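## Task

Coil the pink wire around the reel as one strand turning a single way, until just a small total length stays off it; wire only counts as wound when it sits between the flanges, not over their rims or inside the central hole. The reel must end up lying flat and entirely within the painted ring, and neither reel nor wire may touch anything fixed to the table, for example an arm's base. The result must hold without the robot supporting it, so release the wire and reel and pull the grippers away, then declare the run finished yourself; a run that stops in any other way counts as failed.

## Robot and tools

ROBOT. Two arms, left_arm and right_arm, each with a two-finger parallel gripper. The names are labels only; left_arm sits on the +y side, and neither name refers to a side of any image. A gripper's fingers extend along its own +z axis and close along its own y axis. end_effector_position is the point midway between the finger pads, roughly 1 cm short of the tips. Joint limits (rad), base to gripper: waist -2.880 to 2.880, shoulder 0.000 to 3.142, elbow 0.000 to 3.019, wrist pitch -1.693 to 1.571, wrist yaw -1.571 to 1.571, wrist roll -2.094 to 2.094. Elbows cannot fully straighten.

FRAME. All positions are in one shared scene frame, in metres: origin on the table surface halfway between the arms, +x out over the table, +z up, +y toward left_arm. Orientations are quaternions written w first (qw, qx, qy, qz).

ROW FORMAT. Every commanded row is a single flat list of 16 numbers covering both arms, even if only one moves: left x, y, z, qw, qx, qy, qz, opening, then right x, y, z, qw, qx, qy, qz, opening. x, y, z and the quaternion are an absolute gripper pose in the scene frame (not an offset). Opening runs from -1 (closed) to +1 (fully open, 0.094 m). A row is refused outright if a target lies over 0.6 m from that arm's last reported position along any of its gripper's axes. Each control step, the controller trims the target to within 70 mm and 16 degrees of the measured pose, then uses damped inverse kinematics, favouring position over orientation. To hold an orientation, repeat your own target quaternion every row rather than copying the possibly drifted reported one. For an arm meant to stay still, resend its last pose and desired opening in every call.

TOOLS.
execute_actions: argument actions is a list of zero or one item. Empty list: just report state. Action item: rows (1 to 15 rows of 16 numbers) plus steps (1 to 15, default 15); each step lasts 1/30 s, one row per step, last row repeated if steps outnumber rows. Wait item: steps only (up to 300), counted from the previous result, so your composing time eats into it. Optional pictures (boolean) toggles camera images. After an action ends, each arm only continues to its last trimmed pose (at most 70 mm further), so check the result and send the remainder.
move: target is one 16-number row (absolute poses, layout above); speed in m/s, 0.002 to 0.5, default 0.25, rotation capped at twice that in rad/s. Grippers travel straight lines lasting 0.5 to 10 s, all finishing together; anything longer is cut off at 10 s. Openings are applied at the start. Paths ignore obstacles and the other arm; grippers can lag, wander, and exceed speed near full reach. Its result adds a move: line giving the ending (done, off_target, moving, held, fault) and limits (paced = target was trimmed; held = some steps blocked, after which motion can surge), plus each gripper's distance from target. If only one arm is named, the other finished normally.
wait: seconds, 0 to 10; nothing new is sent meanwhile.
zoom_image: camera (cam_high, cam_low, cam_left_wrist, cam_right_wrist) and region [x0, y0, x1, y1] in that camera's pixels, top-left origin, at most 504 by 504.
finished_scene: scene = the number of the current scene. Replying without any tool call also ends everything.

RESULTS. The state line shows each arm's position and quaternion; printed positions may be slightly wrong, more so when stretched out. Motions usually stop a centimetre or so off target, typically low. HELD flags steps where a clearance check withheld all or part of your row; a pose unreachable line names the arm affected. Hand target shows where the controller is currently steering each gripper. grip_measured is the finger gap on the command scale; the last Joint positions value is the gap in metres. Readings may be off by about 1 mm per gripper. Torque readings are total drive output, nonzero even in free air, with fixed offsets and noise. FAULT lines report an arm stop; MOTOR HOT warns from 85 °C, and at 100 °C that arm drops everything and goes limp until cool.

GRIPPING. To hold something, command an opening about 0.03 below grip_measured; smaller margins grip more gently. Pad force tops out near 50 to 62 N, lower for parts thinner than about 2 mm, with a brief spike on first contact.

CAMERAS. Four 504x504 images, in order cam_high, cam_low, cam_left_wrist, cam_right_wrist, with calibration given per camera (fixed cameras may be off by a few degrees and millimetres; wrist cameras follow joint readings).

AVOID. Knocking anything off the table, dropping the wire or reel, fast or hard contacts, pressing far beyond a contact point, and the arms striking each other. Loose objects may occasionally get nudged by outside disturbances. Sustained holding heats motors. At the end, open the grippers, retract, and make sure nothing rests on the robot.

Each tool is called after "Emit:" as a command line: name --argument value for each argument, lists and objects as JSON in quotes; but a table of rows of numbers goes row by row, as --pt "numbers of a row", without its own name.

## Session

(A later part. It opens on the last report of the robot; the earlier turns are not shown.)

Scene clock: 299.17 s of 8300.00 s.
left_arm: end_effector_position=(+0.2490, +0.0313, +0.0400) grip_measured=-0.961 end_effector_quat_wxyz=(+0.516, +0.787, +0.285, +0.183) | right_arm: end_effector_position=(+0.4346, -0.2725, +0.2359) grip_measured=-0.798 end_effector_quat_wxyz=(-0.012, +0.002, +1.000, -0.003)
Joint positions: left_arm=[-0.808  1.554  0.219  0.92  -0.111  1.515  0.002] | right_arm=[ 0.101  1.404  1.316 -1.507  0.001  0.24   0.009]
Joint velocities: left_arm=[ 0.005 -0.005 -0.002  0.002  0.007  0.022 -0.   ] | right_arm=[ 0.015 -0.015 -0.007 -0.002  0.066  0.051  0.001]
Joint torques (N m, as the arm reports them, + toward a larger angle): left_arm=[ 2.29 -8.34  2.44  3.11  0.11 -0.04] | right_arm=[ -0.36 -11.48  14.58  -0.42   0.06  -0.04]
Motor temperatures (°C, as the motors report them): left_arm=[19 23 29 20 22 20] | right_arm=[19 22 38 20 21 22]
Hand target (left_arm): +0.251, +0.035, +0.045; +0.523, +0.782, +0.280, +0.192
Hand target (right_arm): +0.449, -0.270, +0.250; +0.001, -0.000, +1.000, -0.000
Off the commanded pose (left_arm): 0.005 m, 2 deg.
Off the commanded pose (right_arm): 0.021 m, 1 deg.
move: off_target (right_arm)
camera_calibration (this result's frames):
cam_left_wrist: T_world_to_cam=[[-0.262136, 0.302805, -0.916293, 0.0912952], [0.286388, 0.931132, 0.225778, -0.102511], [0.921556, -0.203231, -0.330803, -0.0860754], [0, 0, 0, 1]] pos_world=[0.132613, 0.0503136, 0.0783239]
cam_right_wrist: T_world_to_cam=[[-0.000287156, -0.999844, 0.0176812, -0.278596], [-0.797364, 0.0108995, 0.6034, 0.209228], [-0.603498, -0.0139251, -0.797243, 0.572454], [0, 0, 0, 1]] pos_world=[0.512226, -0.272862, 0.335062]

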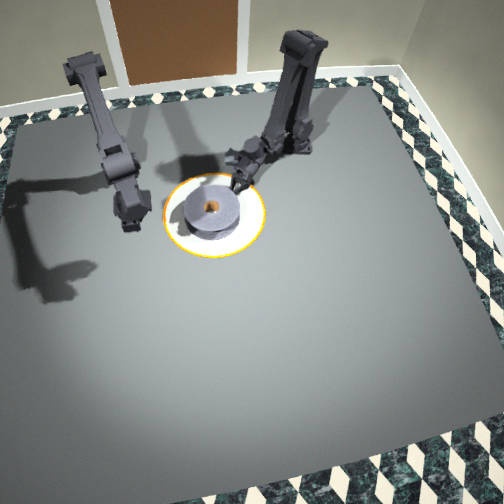

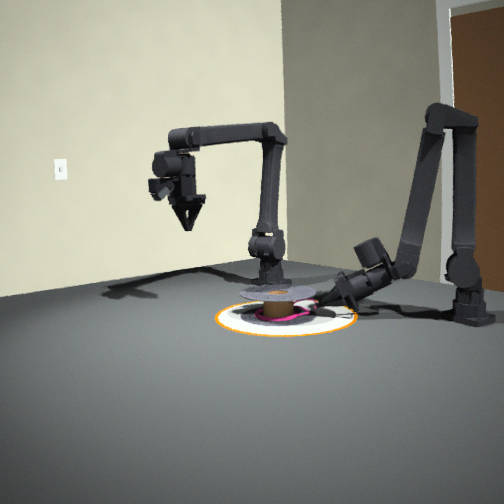

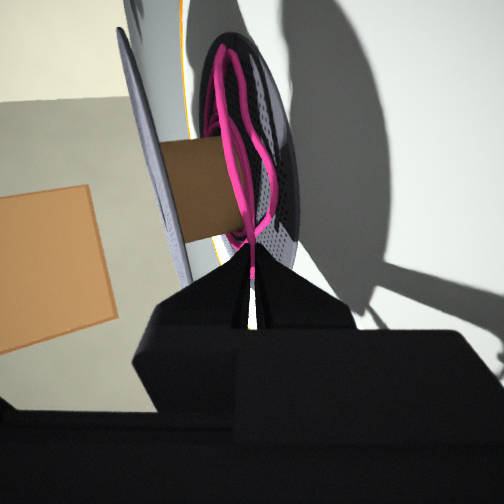

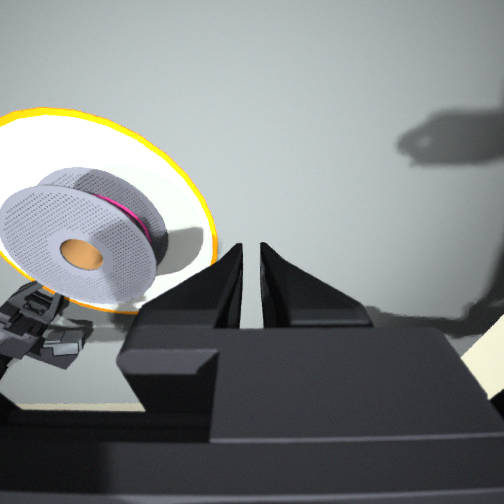

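Emit:
move --target '[0.305,0.034,0.044,0.558,0.828,0.036,0.024,-1,0.45,-0.27,0.25,0,0,1,0,-0.8]' --speed 0.06

Scene clock: 306.40 s of 8300.00 s.
left_arm: end_effector_position=(+0.2943, +0.0395, +0.0442) grip_measured=-0.961 end_effector_quat_wxyz=(+0.554, +0.832, +0.039, +0.020) | right_arm: end_effector_position=(+0.4346, -0.2725, +0.2359) grip_measured=-0.798 end_effector_quat_wxyz=(-0.012, +0.002, +1.000, -0.003)
Joint positions: left_arm=[-0.349  1.599  0.418  0.56   0.844  2.049  0.002] | right_arm=[ 0.101  1.404  1.316 -1.507  0.001  0.24   0.009]
Joint velocities: left_arm=[ 0.005 -0.005  0.002 -0.012 -0.022  0.066 -0.001] | right_arm=[ 0.005 -0.034  0.002 -0.007 -0.051 -0.007 -0.   ]
Joint torques (N m, as the arm reports them, + toward a larger angle): left_arm=[ 2.27 -8.6   6.82  0.5   0.4  -0.03] | right_arm=[ -0.36 -11.46  14.58  -0.42   0.06  -0.04]
Motor temperatures (°C, as the motors report them): left_arm=[19 23 29 20 22 20] | right_arm=[19 22 38 20 21 22]
Hand target (left_arm): +0.307, +0.037, +0.045; +0.553, +0.832, +0.036, +0.026
Hand target (right_arm): +0.449, -0.270, +0.250; +0.001, -0.000, +1.000, -0.000
Off the commanded pose (left_arm): 0.012 m, 1 deg.
Off the commanded pose (right_arm): 0.021 m, 1 deg.
move: off_target (left_arm, right_arm)
camera_calibration (this result's frames):
cam_left_wrist: T_world_to_cam=[[-0.0472078, 0.383352, -0.922395, 0.0384396], [0.765721, 0.606869, 0.213028, -0.251739], [0.641438, -0.696241, -0.322189, -0.0233132], [0, 0, 0, 1]] pos_world=[0.209531, 0.121805, 0.0815729]
cam_right_wrist: T_world_to_cam=[[-0.000287156, -0.999844, 0.0176812, -0.278596], [-0.797364, 0.0108995, 0.6034, 0.209228], [-0.603498, -0.0139251, -0.797243, 0.572454], [0, 0, 0, 1]] pos_world=[0.512226, -0.272862, 0.335062]

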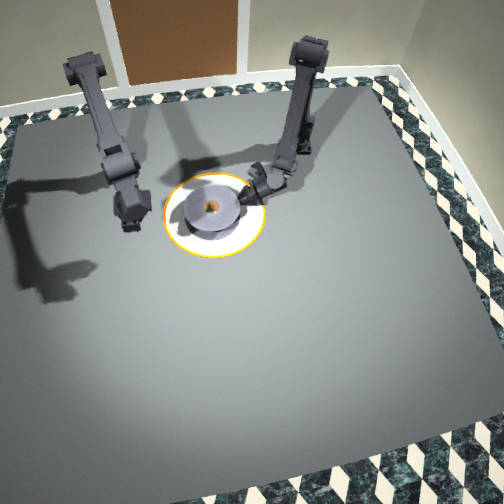

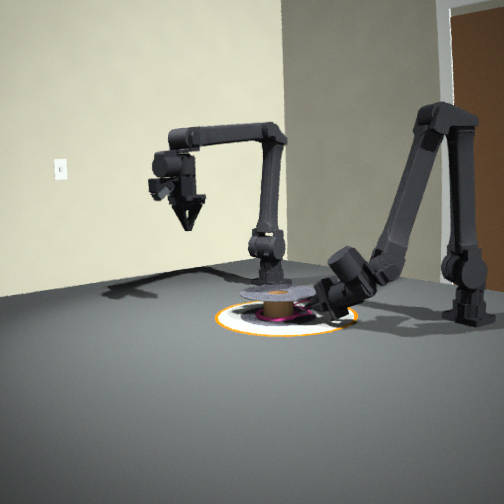

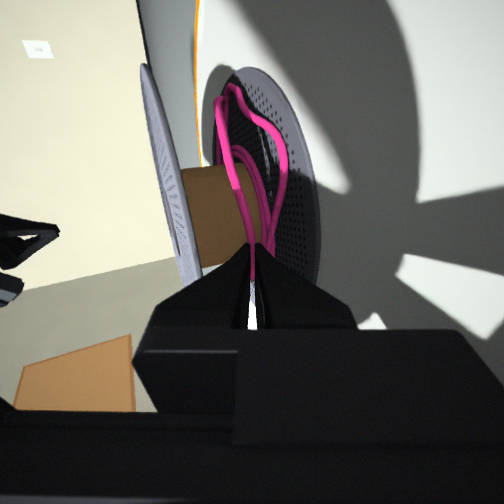

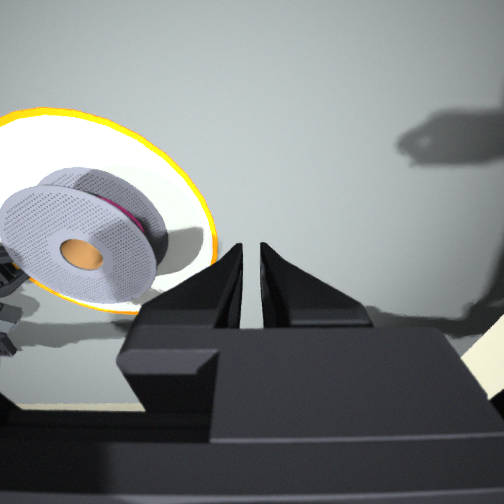

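Slide further +x and a bit in, then release.

Emit:
move --target '[0.34,0.022,0.038,0.558,0.828,0.036,0.024,-1,0.45,-0.27,0.25,0,0,1,0,-0.8]' --speed 0.04

Emit:
move --target '[0.34,0.022,0.038,0.558,0.828,0.036,0.024,-0.78,0.45,-0.27,0.25,0,0,1,0,-0.8]' --speed 0.04

Emit:
move --target '[0.30,0.12,0.06,0.558,0.828,0.036,0.024,-0.78,0.45,-0.27,0.25,0,0,1,0,-0.8]' --speed 0.06

Scene clock: 310.47 s of 8300.00 s.
left_arm: end_effector_position=(+0.3273, +0.0239, +0.0385) grip_measured=-0.961 end_effector_quat_wxyz=(+0.558, +0.828, +0.037, +0.020) | right_arm: end_effector_position=(+0.4346, -0.2725, +0.2359) grip_measured=-0.798 end_effector_quat_wxyz=(-0.012, +0.002, +1.000, -0.003)
Joint positions: left_arm=[-0.335  1.69   0.515  0.559  0.863  2.054  0.002] | right_arm=[ 0.101  1.404  1.316 -1.507  0.001  0.24   0.009]
Joint velocities: left_arm=[-0.005 -0.005 -0.002  0.012  0.022 -0.022 -0.   ] | right_arm=[-0.034 -0.005 -0.017  0.012 -0.007 -0.007  0.001]
Joint torques (N m, as the arm reports them, + toward a larger angle): left_arm=[  2.39 -10.3    6.86   0.55   0.41  -0.04] | right_arm=[ -0.37 -11.45  14.58  -0.42   0.06  -0.04]
Motor temperatures (°C, as the motors report them): left_arm=[19 23 29 20 22 20] | right_arm=[19 22 38 20 21 22]
Hand target (left_arm): +0.340, +0.022, +0.039; +0.558, +0.829, +0.036, +0.024
Hand target (right_arm): +0.449, -0.270, +0.250; +0.001, -0.000, +1.000, -0.000
Off the commanded pose (left_arm): 0.013 m, 1 deg.
Off the commanded pose (right_arm): 0.021 m, 1 deg.
move: off_target (left_arm, right_arm)
camera_calibration (this result's frames):
cam_left_wrist: T_world_to_cam=[[-0.0431173, 0.372879, -0.926878, 0.0397815], [0.7673, 0.606515, 0.208304, -0.266611], [0.639837, -0.702212, -0.312261, -0.0568609], [0, 0, 0, 1]] pos_world=[0.242667, 0.106941, 0.0746533]
cam_right_wrist: T_world_to_cam=[[-0.000287156, -0.999844, 0.0176812, -0.278596], [-0.797364, 0.0108995, 0.6034, 0.209228], [-0.603498, -0.0139251, -0.797243, 0.572454], [0, 0, 0, 1]] pos_world=[0.512226, -0.272862, 0.335062]

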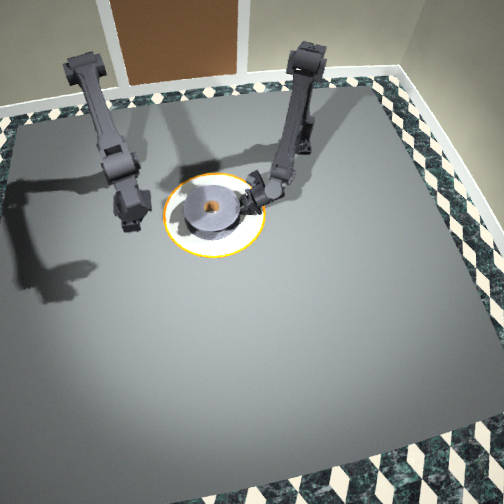

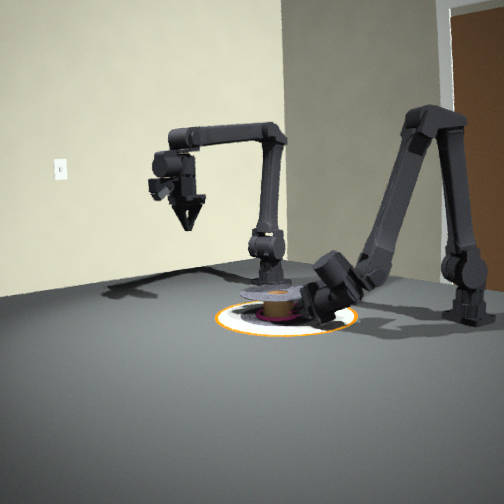

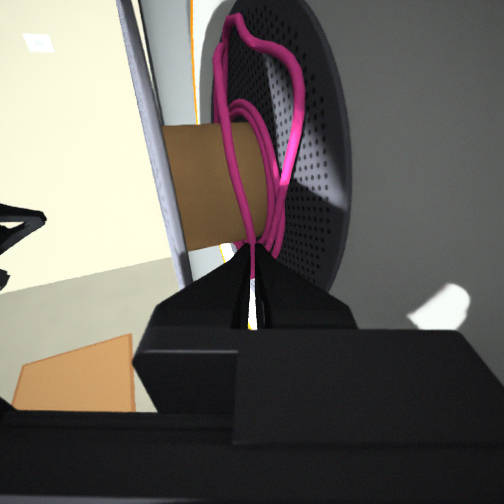

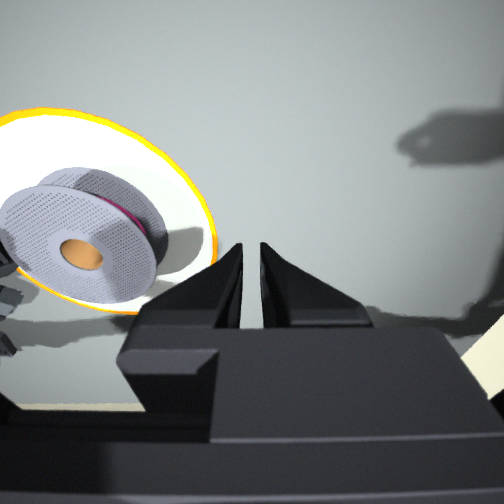

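Scene clock: 311.23 s of 8300.00 s.
left_arm: end_effector_position=(+0.3272, +0.0239, +0.0386) grip_measured=-0.783 end_effector_quat_wxyz=(+0.558, +0.828, +0.037, +0.019) | right_arm: end_effector_position=(+0.4346, -0.2725, +0.2359) grip_measured=-0.798 end_effector_quat_wxyz=(-0.012, +0.002, +1.000, -0.003)
Joint positions: left_arm=[-0.335  1.69   0.515  0.559  0.863  2.054  0.01 ] | right_arm=[ 0.101  1.404  1.316 -1.507  0.001  0.24   0.009]
Joint velocities: left_arm=[-0.015 -0.015 -0.012  0.012 -0.081 -0.007  0.001] | right_arm=[-0.005 -0.015 -0.007  0.002 -0.095 -0.081  0.   ]
Joint torques (N m, as the arm reports them, + toward a larger angle): left_arm=[  2.46 -10.22   6.77   0.63   0.41  -0.05] | right_arm=[ -0.39 -11.46  14.58  -0.41   0.06  -0.04]
Motor temperatures (°C, as the motors report them): left_arm=[19 23 29 20 22 20] | right_arm=[19 22 38 20 21 22]
Hand target (left_arm): +0.340, +0.022, +0.038; +0.558, +0.828, +0.036, +0.024
Hand target (right_arm): +0.449, -0.270, +0.250; +0.001, -0.000, +1.000, -0.000
Off the commanded pose (left_arm): 0.013 m, 1 deg.
Off the commanded pose (right_arm): 0.021 m, 1 deg.
move: off_target (left_arm, right_arm)
camera_calibration (this result's frames):
cam_left_wrist: T_world_to_cam=[[-0.0431045, 0.372716, -0.926944, 0.039814], [0.767512, 0.606315, 0.208103, -0.26662], [0.639584, -0.70247, -0.312199, -0.0567403], [0, 0, 0, 1]] pos_world=[0.242641, 0.106958, 0.0746757]
cam_right_wrist: T_world_to_cam=[[-0.000287156, -0.999844, 0.0176812, -0.278596], [-0.797364, 0.0108995, 0.6034, 0.209228], [-0.603498, -0.0139251, -0.797243, 0.572454], [0, 0, 0, 1]] pos_world=[0.512226, -0.272862, 0.335062]

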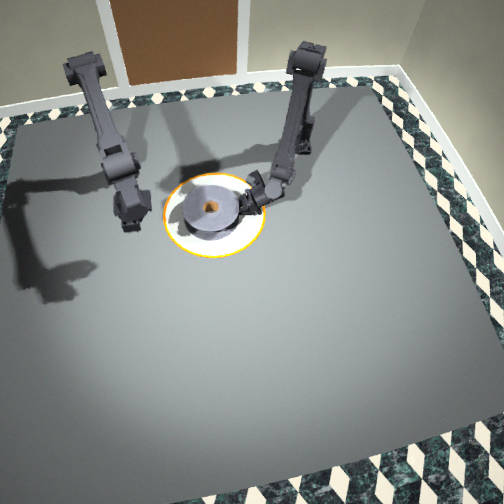

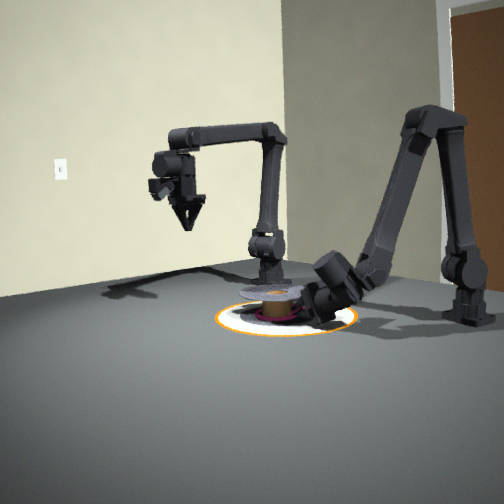

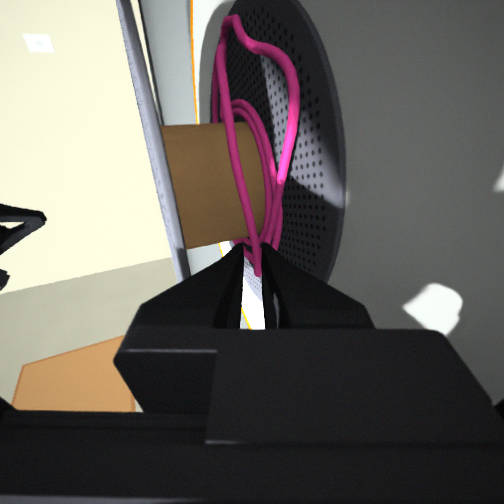

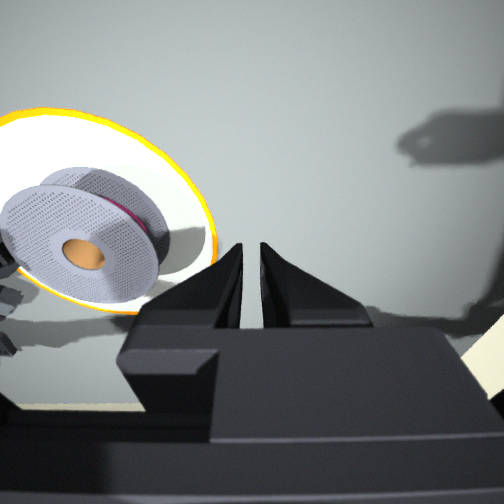

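Scene clock: 313.23 s of 8300.00 s.
left_arm: end_effector_position=(+0.2998, +0.1179, +0.0547) grip_measured=-0.783 end_effector_quat_wxyz=(+0.586, +0.804, +0.097, +0.025) | right_arm: end_effector_position=(+0.4346, -0.2725, +0.2359) grip_measured=-0.798 end_effector_quat_wxyz=(-0.012, +0.002, +1.000, -0.003)
Joint positions: left_arm=[-0.098  1.53   0.31   0.577  1.022  2.062  0.01 ] | right_arm=[ 0.101  1.404  1.316 -1.507  0.001  0.24   0.009]
Joint velocities: left_arm=[-0.015 -0.015  0.007  0.027  0.051  0.022  0.   ] | right_arm=[ 0.015 -0.005 -0.007  0.002 -0.022 -0.022  0.001]
Joint torques (N m, as the arm reports them, + toward a larger angle): left_arm=[ 2.27 -8.98  3.09  2.37  0.44 -0.04] | right_arm=[ -0.36 -11.43  14.58  -0.42   0.06  -0.04]
Motor temperatures (°C, as the motors report them): left_arm=[19 23 29 20 22 20] | right_arm=[19 22 38 20 21 22]
Hand target (left_arm): +0.301, +0.121, +0.059; +0.590, +0.802, +0.088, +0.040
Hand target (right_arm): +0.449, -0.270, +0.250; +0.001, -0.000, +1.000, -0.000
Off the commanded pose (left_arm): 0.006 m, 8 deg.
Off the commanded pose (right_arm): 0.021 m, 1 deg.
joint sent to its limit (left arm) — the command would take joint 6 (wrist roll) past its upper limit, so that joint was sent only as far as its limit.
move: off_target (left_arm, right_arm)
camera_calibration (this result's frames):
cam_left_wrist: T_world_to_cam=[[-0.130197, 0.294276, -0.946811, 0.0550197], [0.707008, 0.697049, 0.119427, -0.293685], [0.695118, -0.653854, -0.298809, 0.00876975], [0, 0, 0, 1]] pos_world=[0.208705, 0.194256, 0.0897876]
cam_right_wrist: T_world_to_cam=[[-0.000287156, -0.999844, 0.0176812, -0.278596], [-0.797364, 0.0108995, 0.6034, 0.209228], [-0.603498, -0.0139251, -0.797243, 0.572454], [0, 0, 0, 1]] pos_world=[0.512226, -0.272862, 0.335062]

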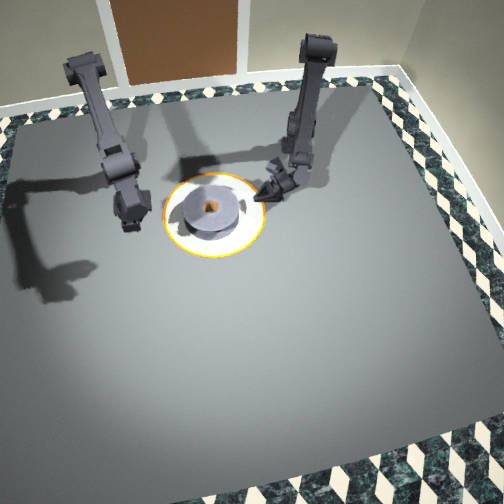

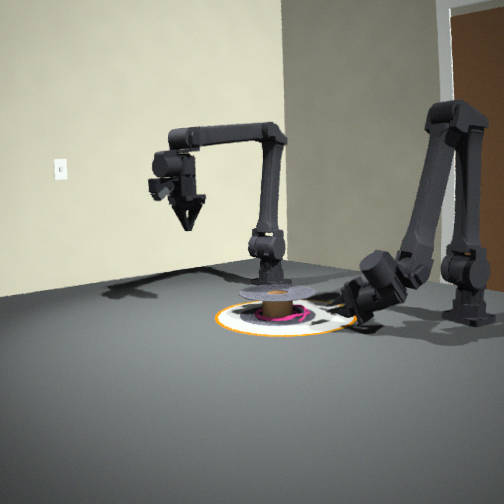

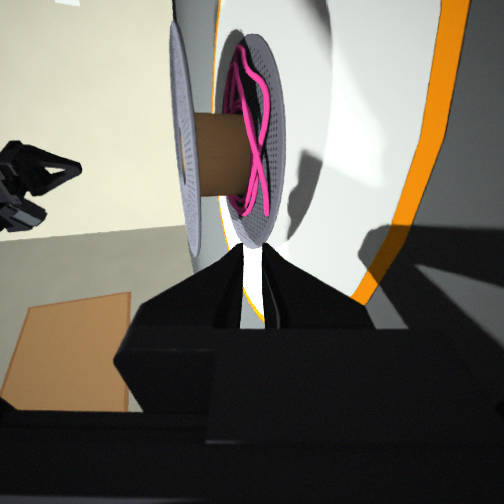

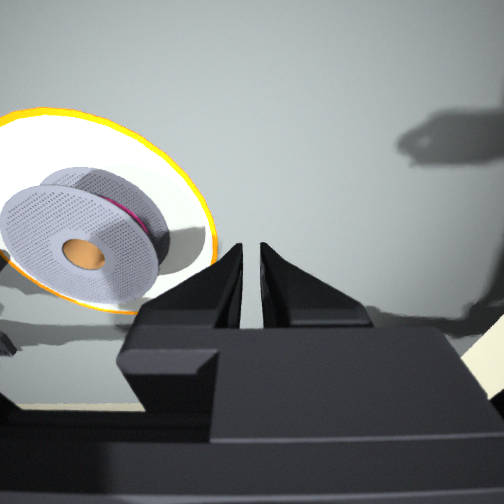

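All inside. Move clear.

Emit:
move --target '[0.30,0.16,0.16,0.586,0.804,0.097,0.025,-0.78,0.45,-0.27,0.25,0,0,1,0,-0.8]' --speed 0.15

Emit:
finished_scene --scene 2

Scene clock: 316.17 s of 8300.00 s.
left_arm: end_effector_position=(+0.2819, +0.1598, +0.1456) grip_measured=-0.783 end_effector_quat_wxyz=(+0.604, +0.785, +0.137, +0.023) | right_arm: end_effector_position=(+0.4346, -0.2725, +0.2359) grip_measured=-0.798 end_effector_quat_wxyz=(-0.012, +0.002, +1.000, -0.003)
Joint positions: left_arm=[0.047 1.029 0.31  0.043 1.124 2.062 0.01 ] | right_arm=[ 0.101  1.404  1.316 -1.507  0.001  0.24   0.009]
Joint velocities: left_arm=[ 0.005 -0.015  0.002  0.002  0.037  0.037  0.   ] | right_arm=[ 0.005 -0.005 -0.017 -0.007  0.051 -0.022 -0.001]
Joint torques (N m, as the arm reports them, + toward a larger angle): left_arm=[ 2.27 -3.82 11.41  0.39  0.4  -0.04] | right_arm=[ -0.41 -11.46  14.58  -0.42   0.06  -0.04]
Motor temperatures (°C, as the motors report them): left_arm=[19 23 29 20 22 20] | right_arm=[19 22 38 20 21 22]
Hand target (left_arm): +0.297, +0.161, +0.162; +0.607, +0.784, +0.127, +0.040
Hand target (right_arm): +0.449, -0.270, +0.250; +0.001, -0.000, +1.000, -0.000
Off the commanded pose (left_arm): 0.023 m, 5 deg.
Off the commanded pose (right_arm): 0.021 m, 1 deg.
joint sent to its limit (left arm) — the command would take joint 6 (wrist roll) past its upper limit, so that joint was sent only as far as its limit.
move: off_target (left_arm, right_arm)
camera_calibration (this result's frames):
cam_left_wrist: T_world_to_cam=[[-0.190232, 0.232849, -0.953726, 0.154176], [0.664449, 0.745691, 0.0495252, -0.306664], [0.722716, -0.624281, -0.296571, 0.0629978], [0, 0, 0, 1]] pos_world=[0.187562, 0.232105, 0.180913]
cam_right_wrist: T_world_to_cam=[[-0.000287156, -0.999844, 0.0176812, -0.278596], [-0.797364, 0.0108995, 0.6034, 0.209228], [-0.603498, -0.0139251, -0.797243, 0.572454], [0, 0, 0, 1]] pos_world=[0.512226, -0.272862, 0.335062]

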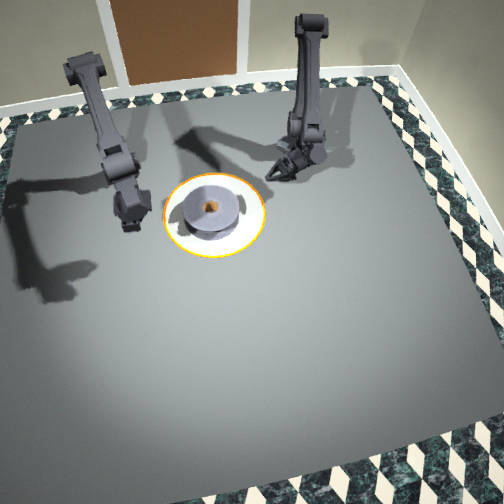

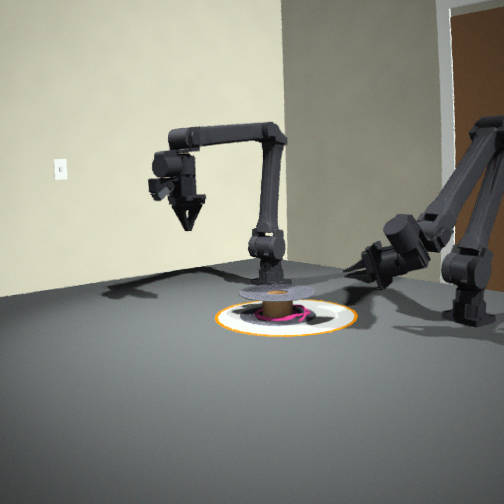

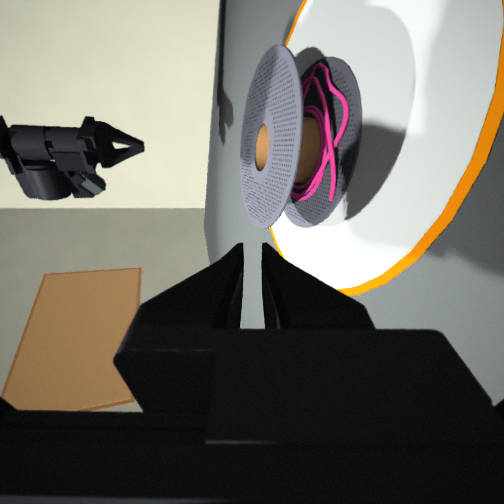

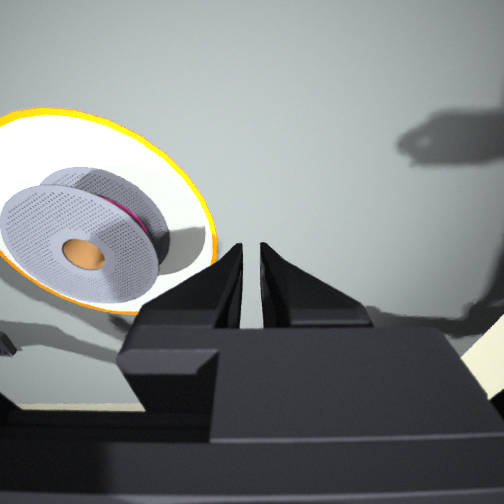

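The scene is finished: the task was done.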